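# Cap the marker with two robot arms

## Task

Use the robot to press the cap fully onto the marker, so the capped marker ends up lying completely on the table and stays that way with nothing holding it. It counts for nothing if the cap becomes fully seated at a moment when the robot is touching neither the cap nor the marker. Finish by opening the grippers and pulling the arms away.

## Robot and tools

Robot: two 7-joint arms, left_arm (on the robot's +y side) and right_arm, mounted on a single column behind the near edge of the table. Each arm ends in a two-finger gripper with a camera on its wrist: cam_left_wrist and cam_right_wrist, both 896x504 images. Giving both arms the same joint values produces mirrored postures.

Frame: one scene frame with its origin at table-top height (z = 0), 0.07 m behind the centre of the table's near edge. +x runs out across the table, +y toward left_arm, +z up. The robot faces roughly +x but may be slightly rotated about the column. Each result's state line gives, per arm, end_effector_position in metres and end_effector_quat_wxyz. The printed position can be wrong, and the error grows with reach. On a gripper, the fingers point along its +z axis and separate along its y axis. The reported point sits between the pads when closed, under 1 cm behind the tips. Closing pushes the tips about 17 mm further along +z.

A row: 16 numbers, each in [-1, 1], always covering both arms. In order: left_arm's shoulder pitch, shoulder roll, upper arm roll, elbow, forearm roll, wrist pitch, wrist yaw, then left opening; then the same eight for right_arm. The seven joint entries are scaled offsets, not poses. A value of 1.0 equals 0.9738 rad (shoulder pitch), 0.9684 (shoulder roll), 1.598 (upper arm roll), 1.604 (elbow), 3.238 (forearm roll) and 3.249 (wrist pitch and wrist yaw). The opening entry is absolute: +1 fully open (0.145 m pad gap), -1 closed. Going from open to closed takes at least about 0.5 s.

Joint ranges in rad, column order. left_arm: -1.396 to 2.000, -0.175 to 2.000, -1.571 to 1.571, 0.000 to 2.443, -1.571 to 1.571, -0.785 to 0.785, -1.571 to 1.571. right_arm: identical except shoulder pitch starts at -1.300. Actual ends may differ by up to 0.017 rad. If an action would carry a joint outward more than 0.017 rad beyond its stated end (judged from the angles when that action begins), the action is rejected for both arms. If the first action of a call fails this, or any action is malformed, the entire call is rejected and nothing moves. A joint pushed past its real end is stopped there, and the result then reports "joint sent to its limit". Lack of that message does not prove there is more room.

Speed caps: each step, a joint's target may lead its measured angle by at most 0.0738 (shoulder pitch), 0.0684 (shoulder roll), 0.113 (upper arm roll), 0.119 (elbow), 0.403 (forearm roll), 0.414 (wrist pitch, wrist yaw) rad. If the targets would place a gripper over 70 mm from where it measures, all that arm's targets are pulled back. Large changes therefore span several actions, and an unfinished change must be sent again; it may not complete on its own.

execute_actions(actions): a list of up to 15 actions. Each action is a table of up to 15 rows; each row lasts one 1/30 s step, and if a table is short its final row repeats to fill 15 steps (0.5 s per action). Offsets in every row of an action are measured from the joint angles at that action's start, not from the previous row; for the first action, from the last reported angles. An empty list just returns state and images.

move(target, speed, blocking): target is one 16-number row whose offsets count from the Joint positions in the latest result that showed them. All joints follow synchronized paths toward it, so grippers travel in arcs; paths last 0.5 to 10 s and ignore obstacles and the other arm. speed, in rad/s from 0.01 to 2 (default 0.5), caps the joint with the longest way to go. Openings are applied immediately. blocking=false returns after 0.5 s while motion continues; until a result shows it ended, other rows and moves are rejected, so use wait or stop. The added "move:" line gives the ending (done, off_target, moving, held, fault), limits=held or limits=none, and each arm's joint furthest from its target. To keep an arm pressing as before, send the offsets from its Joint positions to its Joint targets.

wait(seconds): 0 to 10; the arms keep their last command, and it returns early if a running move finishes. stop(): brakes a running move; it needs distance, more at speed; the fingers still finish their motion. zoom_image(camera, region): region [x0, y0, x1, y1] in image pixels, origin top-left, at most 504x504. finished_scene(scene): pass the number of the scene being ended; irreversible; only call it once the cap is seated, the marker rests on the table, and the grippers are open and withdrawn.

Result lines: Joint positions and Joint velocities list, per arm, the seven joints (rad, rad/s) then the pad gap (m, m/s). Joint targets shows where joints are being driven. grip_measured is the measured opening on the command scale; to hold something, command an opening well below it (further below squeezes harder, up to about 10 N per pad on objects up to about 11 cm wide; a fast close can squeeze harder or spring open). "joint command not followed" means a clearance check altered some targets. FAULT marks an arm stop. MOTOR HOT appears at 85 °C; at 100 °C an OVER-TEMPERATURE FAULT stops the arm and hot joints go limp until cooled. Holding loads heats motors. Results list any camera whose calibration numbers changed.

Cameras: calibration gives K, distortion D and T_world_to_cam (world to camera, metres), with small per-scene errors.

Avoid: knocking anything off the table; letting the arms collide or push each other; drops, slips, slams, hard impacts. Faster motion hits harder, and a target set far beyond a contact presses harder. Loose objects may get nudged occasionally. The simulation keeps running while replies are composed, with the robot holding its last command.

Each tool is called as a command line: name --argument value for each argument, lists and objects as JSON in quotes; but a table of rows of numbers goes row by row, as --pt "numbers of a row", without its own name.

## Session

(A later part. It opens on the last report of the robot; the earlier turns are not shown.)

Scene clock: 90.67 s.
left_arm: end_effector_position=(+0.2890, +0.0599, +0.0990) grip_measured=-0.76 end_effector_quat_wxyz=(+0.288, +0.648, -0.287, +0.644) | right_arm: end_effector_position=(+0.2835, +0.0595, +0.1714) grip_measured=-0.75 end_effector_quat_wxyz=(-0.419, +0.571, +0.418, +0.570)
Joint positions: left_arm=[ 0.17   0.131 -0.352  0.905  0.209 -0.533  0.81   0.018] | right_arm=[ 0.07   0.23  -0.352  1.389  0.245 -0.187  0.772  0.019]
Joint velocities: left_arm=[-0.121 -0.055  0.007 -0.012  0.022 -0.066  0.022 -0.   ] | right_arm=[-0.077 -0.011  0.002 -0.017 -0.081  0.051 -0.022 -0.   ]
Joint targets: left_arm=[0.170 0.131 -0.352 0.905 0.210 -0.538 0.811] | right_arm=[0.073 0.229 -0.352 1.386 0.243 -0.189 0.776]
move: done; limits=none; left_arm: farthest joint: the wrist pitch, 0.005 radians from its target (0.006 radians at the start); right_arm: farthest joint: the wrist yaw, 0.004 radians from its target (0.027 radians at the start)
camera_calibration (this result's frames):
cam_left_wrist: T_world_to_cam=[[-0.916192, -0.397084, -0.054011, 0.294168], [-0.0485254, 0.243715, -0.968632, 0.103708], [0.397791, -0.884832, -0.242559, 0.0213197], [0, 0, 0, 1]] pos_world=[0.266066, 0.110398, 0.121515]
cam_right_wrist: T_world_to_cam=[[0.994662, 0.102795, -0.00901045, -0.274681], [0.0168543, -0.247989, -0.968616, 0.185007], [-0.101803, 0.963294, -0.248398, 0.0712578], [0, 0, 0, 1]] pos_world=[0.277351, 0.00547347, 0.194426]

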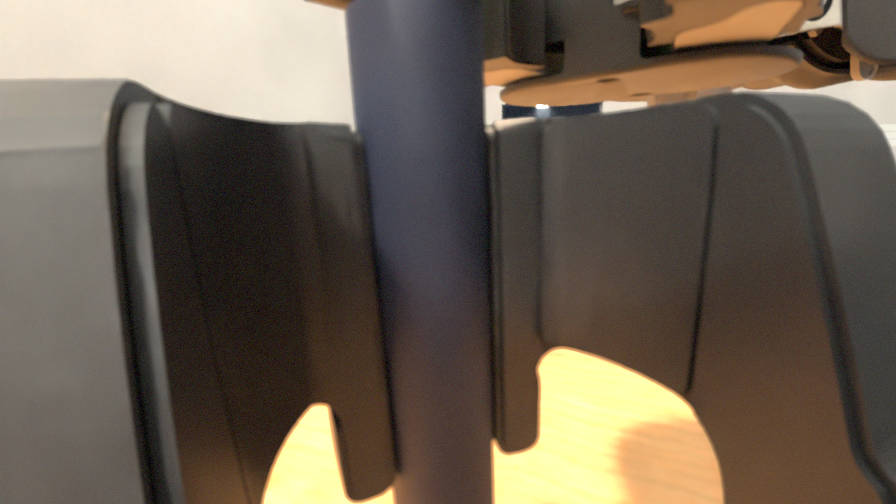

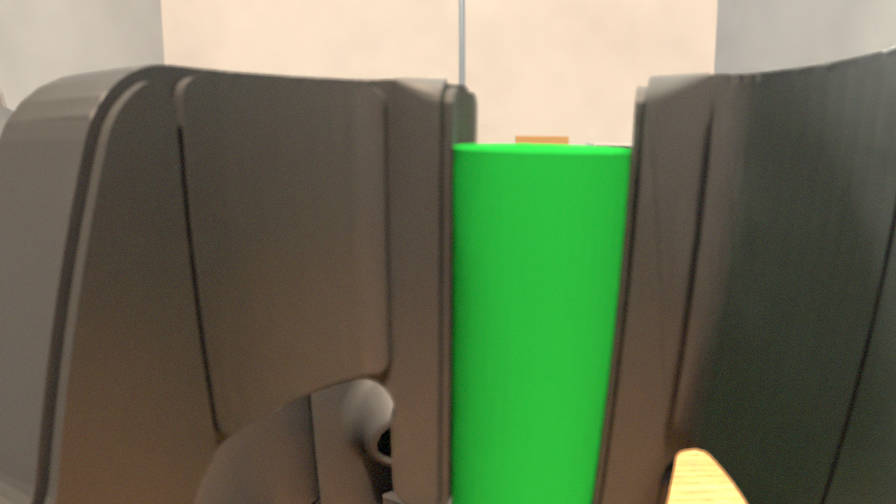

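move --target '[0,0,0,0.007,0.0087,-0.0154,0,-1, 0.008,-0.016,0,-0.052,-0.013,-0.005,0.005,-1]' --speed 0.07

Scene clock: 93.93 s.
left_arm: end_effector_position=(+0.2882, +0.0629, +0.0967) grip_measured=-0.76 end_effector_quat_wxyz=(+0.283, +0.652, -0.283, +0.644) | right_arm: end_effector_position=(+0.2831, +0.0619, +0.1616) grip_measured=-0.75 end_effector_quat_wxyz=(-0.424, +0.567, +0.420, +0.568)
Joint positions: left_arm=[ 0.164  0.137 -0.352  0.905  0.21  -0.536  0.798  0.018] | right_arm=[ 0.085  0.209 -0.351  1.321  0.237 -0.235  0.798  0.019]
Joint velocities: left_arm=[-0.011 -0.033 -0.007 -0.012  0.007 -0.007 -0.051  0.   ] | right_arm=[ 0.077 -0.011 -0.032 -0.017  0.022  0.037  0.051 -0.   ]
Joint targets: left_arm=[0.170 0.131 -0.352 0.917 0.237 -0.583 0.810] | right_arm=[0.078 0.214 -0.351 1.306 0.203 -0.203 0.788]
move: off_target (left_arm, right_arm); limits=none; left_arm: farthest joint: the wrist pitch, 0.047 radians from its target (0.050 radians at the start); right_arm: farthest joint: the forearm roll, 0.035 radians from its target (0.042 radians at the start)
camera_calibration (this result's frames):
cam_left_wrist: T_world_to_cam=[[-0.910956, -0.409283, -0.051445, 0.293574], [-0.0560171, 0.246299, -0.967574, 0.102572], [0.408683, -0.878535, -0.247294, 0.0206342], [0, 0, 0, 1]] pos_world=[0.264746, 0.11302, 0.119451]
cam_right_wrist: T_world_to_cam=[[0.993239, 0.115724, -0.00918209, -0.274947], [0.0193472, -0.243005, -0.969832, 0.175352], [-0.114464, 0.963097, -0.243601, 0.0693012], [0, 0, 0, 1]] pos_world=[0.277628, 0.00768555, 0.184419]

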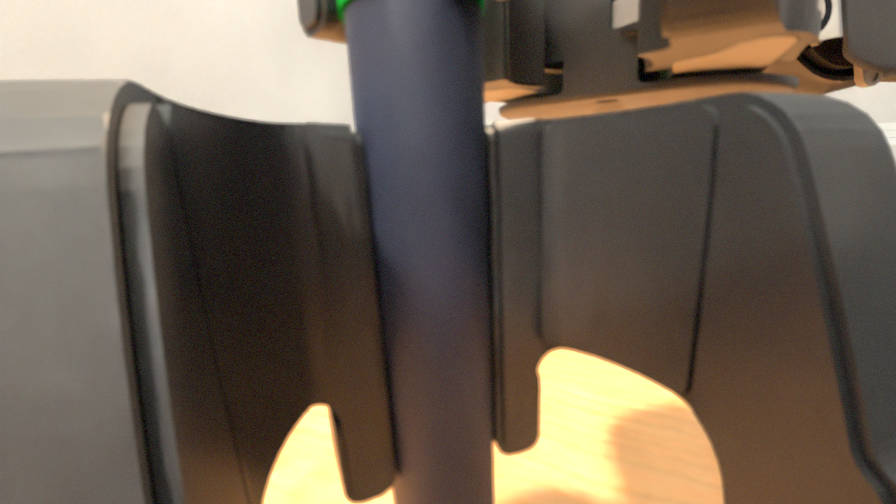

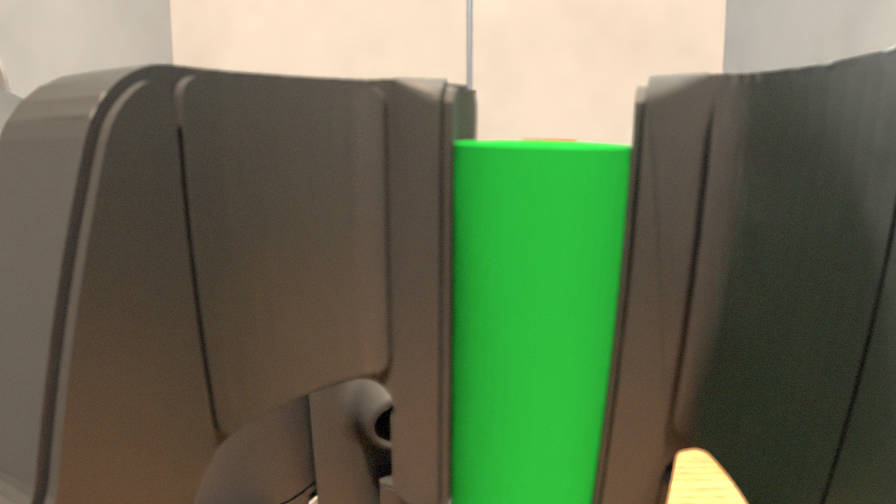

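zoom_image --camera "cam_left_wrist" --region '[320, 0, 510, 50]'

Region (320, 0, 510, 50) of cam_left_wrist's 896x504 image, scaled by 2.653, with more detail than that image has; it fills the top 133 rows of this view, and the rest is white.

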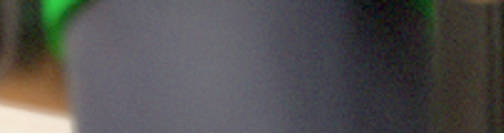

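execute_actions --actions '[[[0.006,-0.006,0,0.0075,0.0085,-0.0145,0.003,-1,-0.007,0.005,0,-0.0095,-0.0105,0.01,-0.003,-1],[0.007,-0.007,0,0.0085,0.0095,-0.016,0.003,-1,-0.008,0.006,0,-0.0105,-0.0115,0.011,-0.003,-1],[0.008,-0.008,0,0.0095,0.0105,-0.018,0.003,-1,-0.009,0.006,0,-0.012,-0.013,0.0125,-0.003,-1],[0.009,-0.009,0,0.0105,0.012,-0.02,0.003,-1,-0.01,0.007,0,-0.0135,-0.0145,0.014,-0.003,-1]]]'

Scene clock: 97.83 s.
left_arm: end_effector_position=(+0.2885, +0.0632, +0.0988) grip_measured=-0.77 end_effector_quat_wxyz=(+0.281, +0.647, -0.283, +0.650) | right_arm: end_effector_position=(+0.2832, +0.0616, +0.1594) grip_measured=-0.75 end_effector_quat_wxyz=(-0.422, +0.569, +0.422, +0.565)
Joint positions: left_arm=[ 0.164  0.137 -0.352  0.905  0.215 -0.551  0.797  0.018] | right_arm=[ 0.086  0.209 -0.351  1.316  0.231 -0.233  0.799  0.019]
Joint velocities: left_arm=[ 0.011 -0.011 -0.007  0.017 -0.022 -0.037  0.037  0.   ] | right_arm=[-0.033  0.011  0.002  0.012  0.007  0.007 -0.051 -0.   ]
Joint targets: left_arm=[0.173 0.128 -0.352 0.922 0.249 -0.601 0.807] | right_arm=[0.075 0.216 -0.352 1.300 0.191 -0.189 0.788]
camera_calibration (this result's frames):
cam_left_wrist: T_world_to_cam=[[-0.908832, -0.412359, -0.063118, 0.294799], [-0.0424484, 0.241932, -0.969364, 0.101065], [0.414996, -0.87831, -0.23738, 0.0184947], [0, 0, 0, 1]] pos_world=[0.264537, 0.113356, 0.120966]
cam_right_wrist: T_world_to_cam=[[0.993187, 0.115932, -0.011831, -0.274689], [0.0177719, -0.251018, -0.967819, 0.173698], [-0.115171, 0.961015, -0.251368, 0.0706774], [0, 0, 0, 1]] pos_world=[0.277871, 0.00752465, 0.182625]

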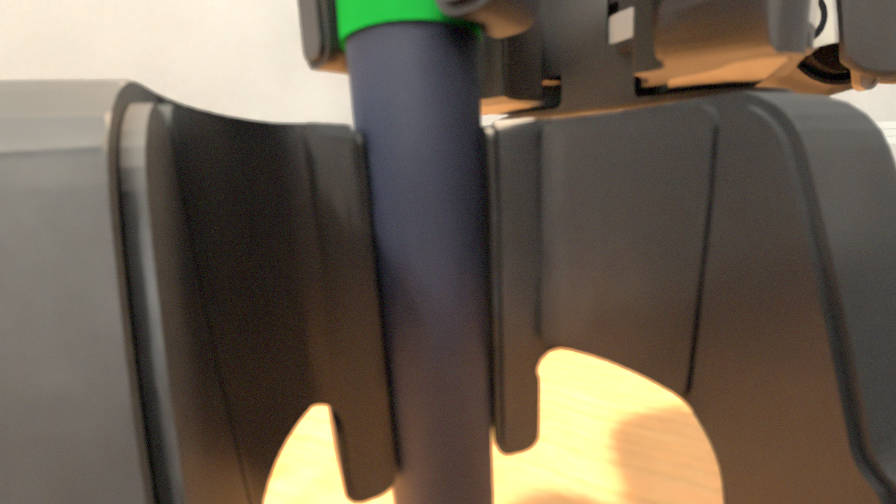

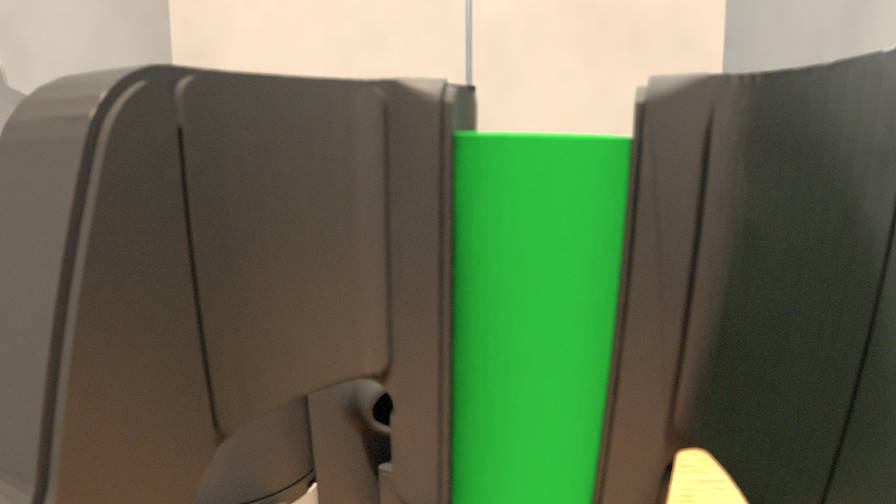

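Seated (the marker slipped a little). Release the pressure and open the right hand.

execute_actions --actions '[[[0,0,0,0,0,0,0,-1,0,0,0,0,0,0,0,-1],[0,0,0,0,0,0,0,-1,0,0,0,0,0,0,0,-1],[0,0,0,0,0,0,0,-1,0,0,0,0,0,0,0,-1],[0,0,0,0,0,0,0,-1,0,0,0,0,0,0,0,-0.85],[0,0,0,0,0,0,0,-1,0,0,0,0,0,0,0,-0.76],[0,0,0,0,0,0,0,-1,0,0,0,0,0,0,0,-0.72],[0,0,0,0,0,0,0,-1,0,0,0,0,0,0,0,-0.66],[0,0,0,0,0,0,0,-1,0,0,0,0,0,0,0,-0.58],[0,0,0,0,0,0,0,-1,0,0,0,0,0,0,0,-0.5],[0,0,0,0,0,0,0,-1,0,0,0,0,0,0,0,-0.4],[0,0,0,0,0,0,0,-1,0,0,0,0,0,0,0,-0.3]]]'

move --target '[0,0,0,0,0,0,0,-1, -0.154,0.31,0,0.25,0,0,0,-0.3]' --speed 0.7

Scene clock: 101.43 s.
left_arm: end_effector_position=(+0.2881, +0.0634, +0.0975) grip_measured=-0.77 end_effector_quat_wxyz=(+0.281, +0.649, -0.283, +0.648) | right_arm: end_effector_position=(+0.2834, +0.0617, +0.1604) grip_measured=-0.30 end_effector_quat_wxyz=(-0.422, +0.568, +0.422, +0.567)
Joint positions: left_arm=[ 0.163  0.137 -0.352  0.904  0.213 -0.547  0.797  0.018] | right_arm=[ 0.086  0.209 -0.351  1.317  0.232 -0.236  0.799  0.053]
Joint velocities: left_arm=[ 0.077 -0.099 -0.012 -0.007 -0.051 -0.022 -0.051 -0.   ] | right_arm=[-0.033 -0.055 -0.007  0.007  0.007  0.007 -0.037  0.   ]
Joint targets: left_arm=[0.164 0.137 -0.352 0.905 0.215 -0.551 0.797] | right_arm=[0.086 0.209 -0.351 1.316 0.231 -0.234 0.799]
camera_calibration (this result's frames):
cam_left_wrist: T_world_to_cam=[[-0.909319, -0.411926, -0.0587862, 0.29405], [-0.0479024, 0.243973, -0.968598, 0.101165], [0.413333, -0.877949, -0.241581, 0.0193395], [0, 0, 0, 1]] pos_world=[0.264238, 0.113424, 0.119947]
cam_right_wrist: T_world_to_cam=[[0.993204, 0.116121, -0.0078606, -0.275459], [0.0213747, -0.248378, -0.968427, 0.173606], [-0.114407, 0.961678, -0.249172, 0.0702015], [0, 0, 0, 1]] pos_world=[0.277907, 0.0075952, 0.183452]

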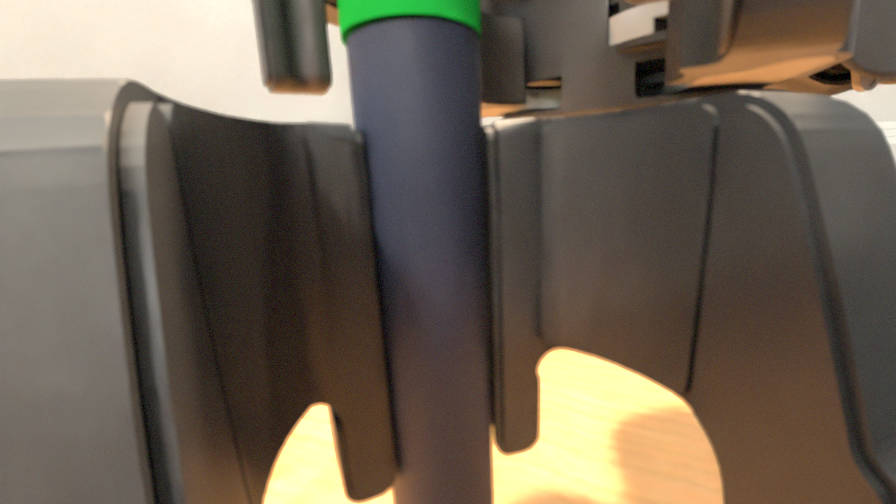

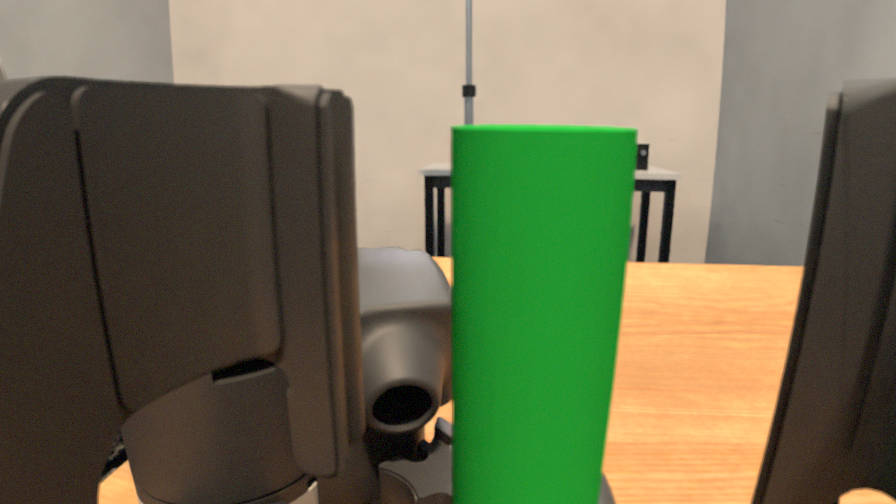

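Scene clock: 102.37 s.
left_arm: end_effector_position=(+0.2881, +0.0634, +0.0975) grip_measured=-0.77 end_effector_quat_wxyz=(+0.281, +0.649, -0.283, +0.648) | right_arm: end_effector_position=(+0.2414, +0.0190, +0.2026) grip_measured=-0.30 end_effector_quat_wxyz=(-0.372, +0.495, +0.535, +0.575)
Joint positions: left_arm=[ 0.163  0.137 -0.352  0.904  0.213 -0.547  0.797  0.018] | right_arm=[-0.062  0.508 -0.35   1.715  0.231 -0.235  0.797  0.053]
Joint velocities: left_arm=[ 0.055  0.011 -0.027  0.002 -0.051 -0.066 -0.051 -0.   ] | right_arm=[-0.033  0.055  0.002  0.027  0.022 -0.066 -0.066  0.   ]
Joint targets: left_arm=[0.163 0.137 -0.352 0.904 0.213 -0.547 0.797] | right_arm=[-0.063 0.509 -0.351 1.718 0.232 -0.236 0.799]
move: done; limits=none; left_arm: farthest joint: the shoulder pitch, 0.000 radians from its target (0.000 radians at the start); right_arm: farthest joint: the elbow, 0.003 radians from its target (0.401 radians at the start)
camera_calibration (this result's frames):
cam_left_wrist: T_world_to_cam=[[-0.909319, -0.411926, -0.0587862, 0.29405], [-0.0479024, 0.243973, -0.968598, 0.101165], [0.413333, -0.877949, -0.241581, 0.0193395], [0, 0, 0, 1]] pos_world=[0.264238, 0.113424, 0.119947]
cam_right_wrist: T_world_to_cam=[[0.948343, 0.250457, 0.194721, -0.26123], [0.274604, -0.3407, -0.899175, 0.131423], [-0.158863, 0.906198, -0.391877, 0.157642], [0, 0, 0, 1]] pos_world=[0.23669, -0.0326519, 0.230816]

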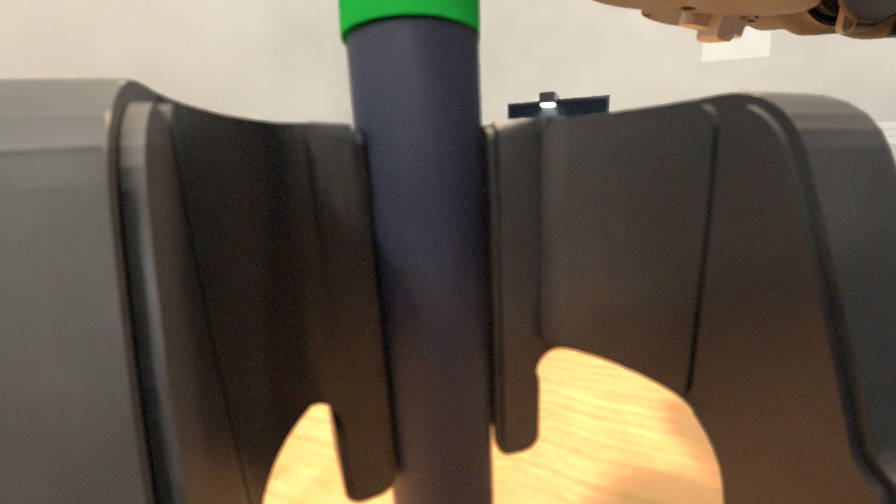

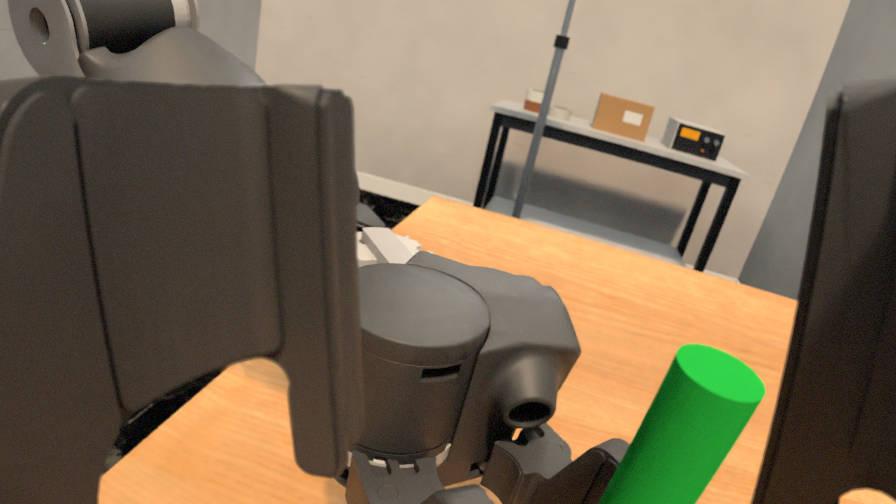

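move --target '[0.469,0.695,-0.4055,0.365,-0.242,0.208,0.167,-1, 0,0.1,0.25,0,0,0,-0.09,-0.3]' --speed 0.8

Scene clock: 105.23 s.
left_arm: end_effector_position=(+0.2171, +0.2518, +0.0912) grip_measured=-0.77 end_effector_quat_wxyz=(+0.005, -0.619, +0.785, -0.001) | right_arm: end_effector_position=(+0.3596, -0.1081, +0.2759) grip_measured=-0.30 end_effector_quat_wxyz=(-0.115, +0.543, +0.406, +0.726)
Joint positions: left_arm=[ 0.618  0.812 -0.997  1.487 -0.569  0.125  1.333  0.018] | right_arm=[-0.062  0.603  0.047  1.715  0.231 -0.235  0.511  0.053]
Joint velocities: left_arm=[-0.055 -0.011  0.002 -0.002 -0.051  0.037 -0.007 -0.   ] | right_arm=[-0.077  0.011 -0.007 -0.007  0.051  0.022 -0.007 -0.   ]
Joint targets: left_arm=[0.619 0.810 -1.000 1.489 -0.571 0.128 1.339] | right_arm=[-0.062 0.605 0.049 1.715 0.231 -0.235 0.504]
move: done; limits=none; left_arm: farthest joint: the wrist yaw, 0.007 radians from its target (0.543 radians at the start); right_arm: farthest joint: the wrist yaw, 0.006 radians from its target (0.292 radians at the start)
camera_calibration (this result's frames):
cam_left_wrist: T_world_to_cam=[[-0.908747, 0.276503, 0.312611, 0.099388], [0.351339, 0.911123, 0.215443, -0.316988], [-0.225257, 0.305615, -0.925126, 0.115495], [0, 0, 0, 1]] pos_world=[0.227705, 0.226037, 0.14407]
cam_right_wrist: T_world_to_cam=[[0.836662, -0.309932, 0.451595, -0.44707], [0.266415, -0.490112, -0.829948, 0.0892674], [0.47856, 0.814698, -0.327488, 0.0635155], [0, 0, 0, 1]] pos_world=[0.319868, -0.146556, 0.296783]

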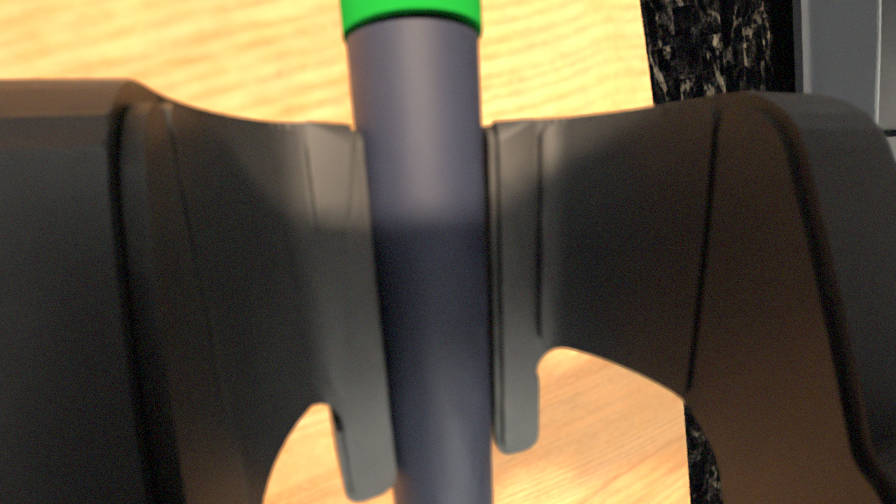

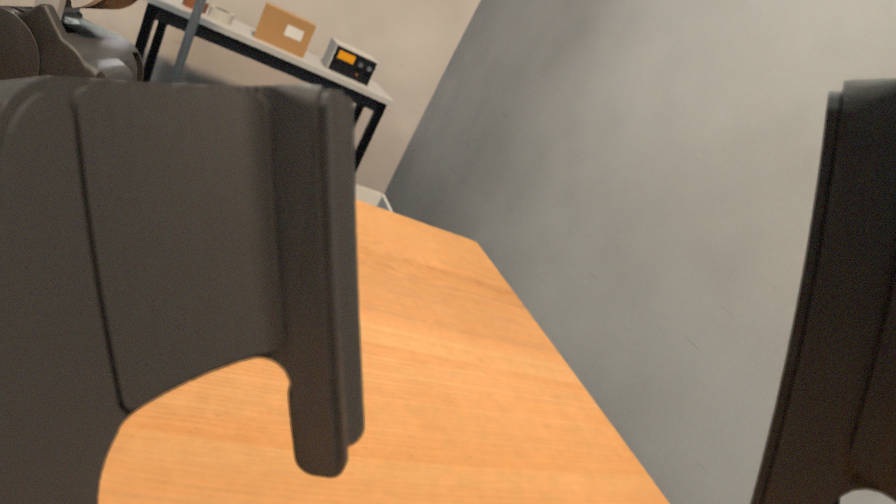

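move --target '[-0.083,-0.201,0,-0.2226,-0.0358,-0.0379,-0.064,-1, 0,0,0,0,0,0,0,-0.3]' --speed 0.5

Scene clock: 108.20 s.
left_arm: end_effector_position=(+0.2199, +0.2498, +0.0180) grip_measured=-0.77 end_effector_quat_wxyz=(-0.000, -0.624, +0.782, -0.001) | right_arm: end_effector_position=(+0.3596, -0.1081, +0.2759) grip_measured=-0.30 end_effector_quat_wxyz=(-0.115, +0.543, +0.406, +0.726)
Joint positions: left_arm=[ 0.537  0.617 -0.997  1.132 -0.683  0.005  1.131  0.018] | right_arm=[-0.062  0.603  0.047  1.715  0.231 -0.235  0.511  0.053]
Joint velocities: left_arm=[-0.011 -0.011 -0.017  0.012 -0.022  0.022  0.007  0.   ] | right_arm=[ 0.033 -0.011  0.007 -0.017  0.037 -0.051  0.007  0.   ]
Joint targets: left_arm=[0.538 0.617 -0.997 1.130 -0.685 0.002 1.125] | right_arm=[-0.062 0.603 0.047 1.715 0.231 -0.235 0.511]
move: done; limits=none; left_arm: farthest joint: the wrist yaw, 0.006 radians from its target (0.208 radians at the start); right_arm: farthest joint: the shoulder pitch, 0.000 radians from its target (0.000 radians at the start)
camera_calibration (this result's frames):
cam_left_wrist: T_world_to_cam=[[-0.909673, 0.268041, 0.317253, 0.127617], [0.342257, 0.916517, 0.207021, -0.299514], [-0.235278, 0.296903, -0.925469, 0.0534152], [0, 0, 0, 1]] pos_world=[0.231168, 0.224444, 0.0709527]
cam_right_wrist: T_world_to_cam=[[0.836662, -0.309932, 0.451595, -0.44707], [0.266415, -0.490112, -0.829948, 0.0892674], [0.47856, 0.814698, -0.327488, 0.0635155], [0, 0, 0, 1]] pos_world=[0.319868, -0.146556, 0.296783]

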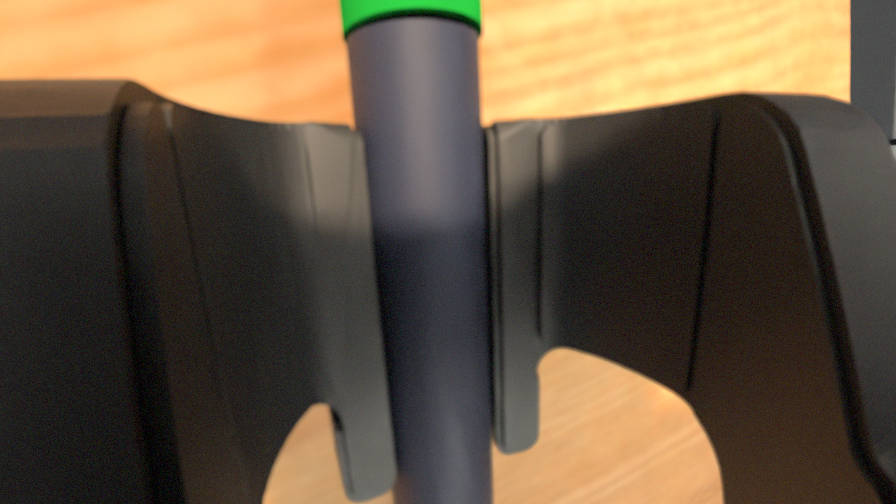

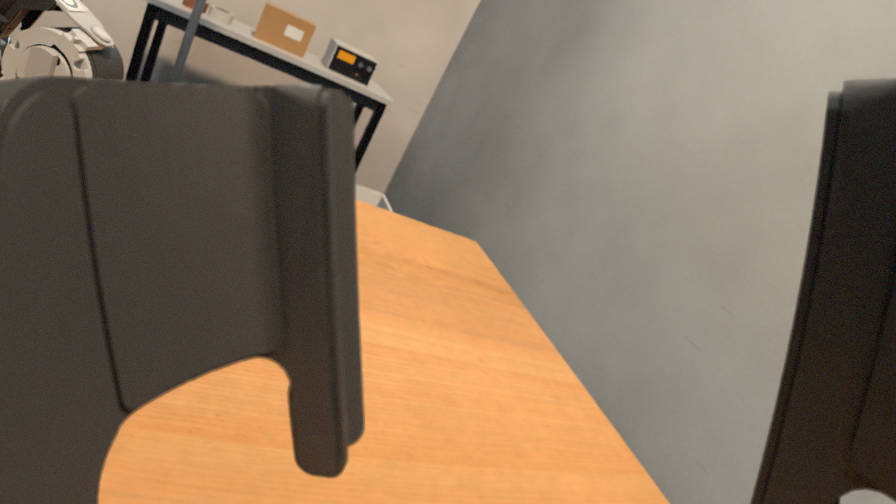

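execute_actions --actions '[[[0,-0.002,0,-0.003,-0.0005,-0.001,-0.002,-1,0,0,0,0,0,0,0,-0.3],[0,-0.004,0,-0.005,-0.0008,-0.0012,-0.0025,-1,0,0,0,0,0,0,0,-0.3],[0,-0.005,0,-0.007,-0.001,-0.0014,-0.003,-1,0,0,0,0,0,0,0,-0.3],[0,-0.007,0,-0.009,-0.0012,-0.0016,-0.0035,-1,0,0,0,0,0,0,0,-0.3],[0,-0.008,0,-0.011,-0.0014,-0.0018,-0.004,-1,0,0,0,0,0,0,0,-0.3],[0,-0.01,0,-0.013,-0.0016,-0.002,-0.0045,-1,0,0,0,0,0,0,0,-0.3],[0,-0.011,0,-0.015,-0.0018,-0.0022,-0.005,-1,0,0,0,0,0,0,0,-0.3],[0,-0.0125,0,-0.0165,-0.002,-0.0024,-0.0055,-1,0,0,0,0,0,0,0,-0.3],[0,-0.0135,0,-0.0175,-0.0022,-0.0025,-0.0058,-1,0,0,0,0,0,0,0,-0.3]],[[0,0,0,0,0,0,0,-0.85,0,0,0,0,0,0,0,-0.3],[0,0,0,0,0,0,0,-0.78,0,0,0,0,0,0,0,-0.3],[0,0,0,0,0,0,0,-0.75,0,0,0,0,0,0,0,-0.3],[0,0,0,0,0,0,0,-0.72,0,0,0,0,0,0,0,-0.3],[0,0,0,0,0,0,0,-0.68,0,0,0,0,0,0,0,-0.3],[0,0,0,0,0,0,0,-0.62,0,0,0,0,0,0,0,-0.3],[0,0,0,0,0,0,0,-0.55,0,0,0,0,0,0,0,-0.3],[0,0,0,0,0,0,0,-0.48,0,0,0,0,0,0,0,-0.3],[0,0,0,0,0,0,0,-0.4,0,0,0,0,0,0,0,-0.3],[0,0,0,0,0,0,0,-0.3,0,0,0,0,0,0,0,-0.3]]]'

move --target '[0.085,0.22,0,0.245,0.038,0.04,0.07,-0.3,0,0,0,0,0,0,0,-0.3]' --speed 0.6

Scene clock: 114.43 s.
left_arm: end_effector_position=(+0.2204, +0.2511, +0.0143) grip_measured=-0.30 end_effector_quat_wxyz=(+0.001, -0.626, +0.780, -0.000) | right_arm: end_effector_position=(+0.3596, -0.1081, +0.2759) grip_measured=-0.30 end_effector_quat_wxyz=(-0.115, +0.543, +0.406, +0.726)
Joint positions: left_arm=[ 0.537  0.606 -0.997  1.106 -0.689  0.     1.119  0.053] | right_arm=[-0.062  0.603  0.047  1.715  0.231 -0.235  0.511  0.053]
Joint velocities: left_arm=[ 0.055 -0.033 -0.002 -0.027 -0.007 -0.11  -0.022 -0.   ] | right_arm=[-0.033 -0.011 -0.017  0.002  0.037 -0.037 -0.081  0.   ]
Joint targets: left_arm=[0.537 0.606 -0.997 1.106 -0.689 0.000 1.119] | right_arm=[-0.062 0.603 0.047 1.715 0.231 -0.235 0.511]
camera_calibration (this result's frames):
cam_left_wrist: T_world_to_cam=[[-0.911445, 0.261735, 0.317433, 0.130934], [0.336748, 0.917856, 0.210098, -0.299329], [-0.236368, 0.298387, -0.924714, 0.0496409], [0, 0, 0, 1]] pos_world=[0.231871, 0.225658, 0.0672291]
cam_right_wrist: T_world_to_cam=[[0.836662, -0.309932, 0.451595, -0.44707], [0.266415, -0.490112, -0.829948, 0.0892674], [0.47856, 0.814698, -0.327488, 0.0635155], [0, 0, 0, 1]] pos_world=[0.319868, -0.146556, 0.296783]

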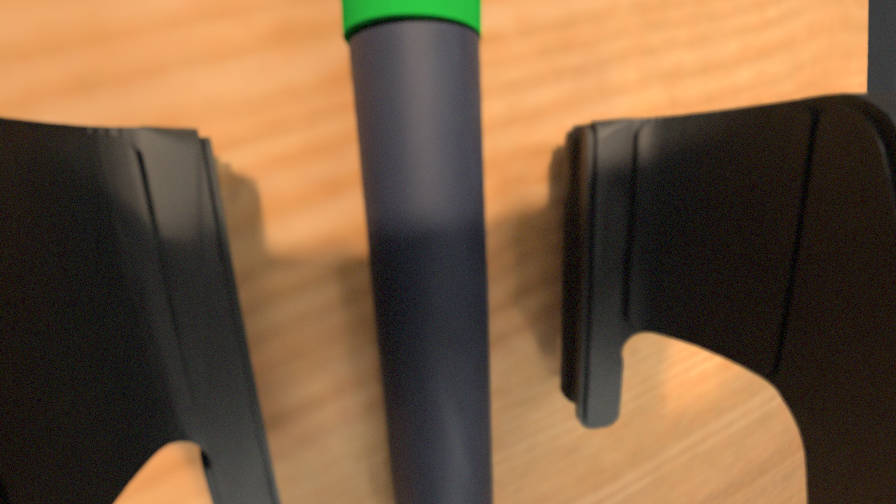

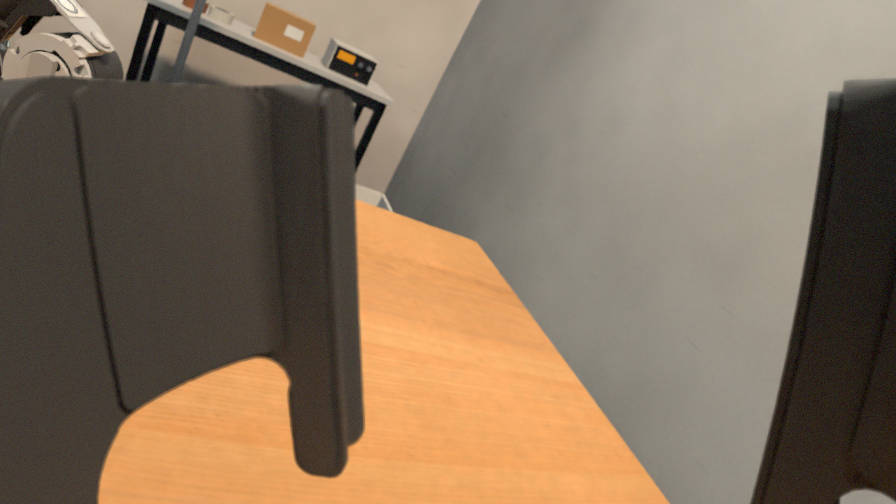

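Scene clock: 115.50 s.
left_arm: end_effector_position=(+0.2160, +0.2523, +0.0931) grip_measured=-0.30 end_effector_quat_wxyz=(+0.005, -0.618, +0.786, +0.001) | right_arm: end_effector_position=(+0.3596, -0.1081, +0.2759) grip_measured=-0.30 end_effector_quat_wxyz=(-0.115, +0.543, +0.406, +0.726)
Joint positions: left_arm=[ 0.62   0.819 -0.997  1.497 -0.568  0.127  1.34   0.053] | right_arm=[-0.062  0.603  0.047  1.715  0.231 -0.235  0.511  0.053]
Joint velocities: left_arm=[-0.011 -0.077 -0.007 -0.017 -0.095  0.007  0.007 -0.   ] | right_arm=[ 0.033 -0.055  0.002 -0.002  0.066 -0.037  0.022 -0.   ]
Joint targets: left_arm=[0.620 0.819 -0.997 1.499 -0.566 0.130 1.346] | right_arm=[-0.062 0.603 0.047 1.715 0.231 -0.235 0.511]
move: done; limits=none; left_arm: farthest joint: the wrist yaw, 0.007 radians from its target (0.228 radians at the start); right_arm: farthest joint: the shoulder pitch, 0.000 radians from its target (0.000 radians at the start)
camera_calibration (this result's frames):
cam_left_wrist: T_world_to_cam=[[-0.907614, 0.277564, 0.314953, 0.0969805], [0.353585, 0.909862, 0.217091, -0.317825], [-0.226307, 0.308397, -0.923946, 0.116311], [0, 0, 0, 1]] pos_world=[0.226721, 0.226389, 0.145918]
cam_right_wrist: T_world_to_cam=[[0.836662, -0.309932, 0.451595, -0.44707], [0.266415, -0.490112, -0.829948, 0.0892674], [0.47856, 0.814698, -0.327488, 0.0635155], [0, 0, 0, 1]] pos_world=[0.319868, -0.146556, 0.296783]

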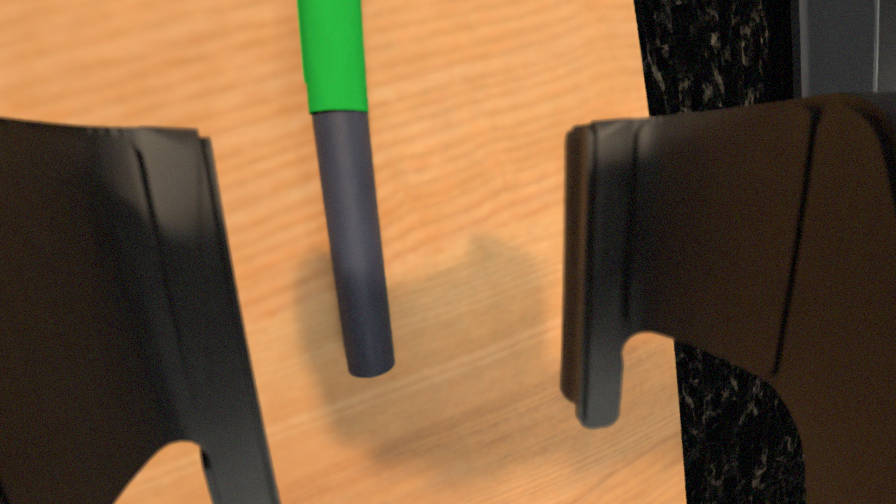

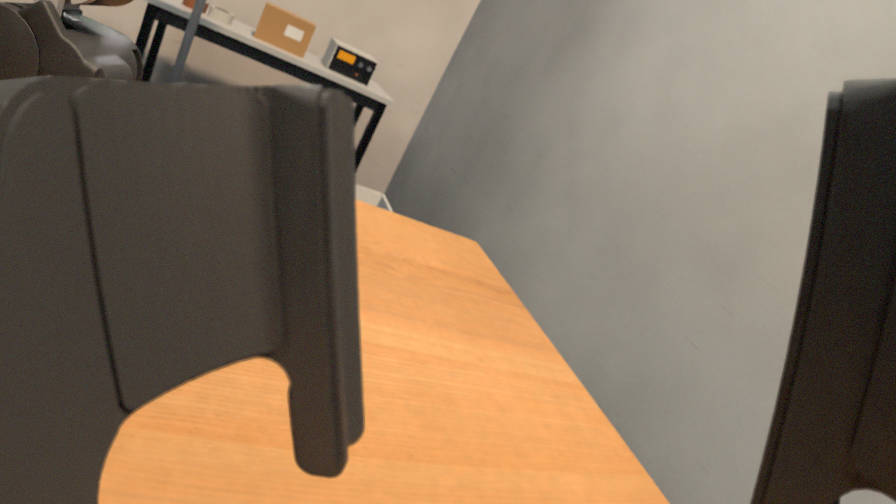

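finished_scene --scene 2

The scene is finished: the task was done.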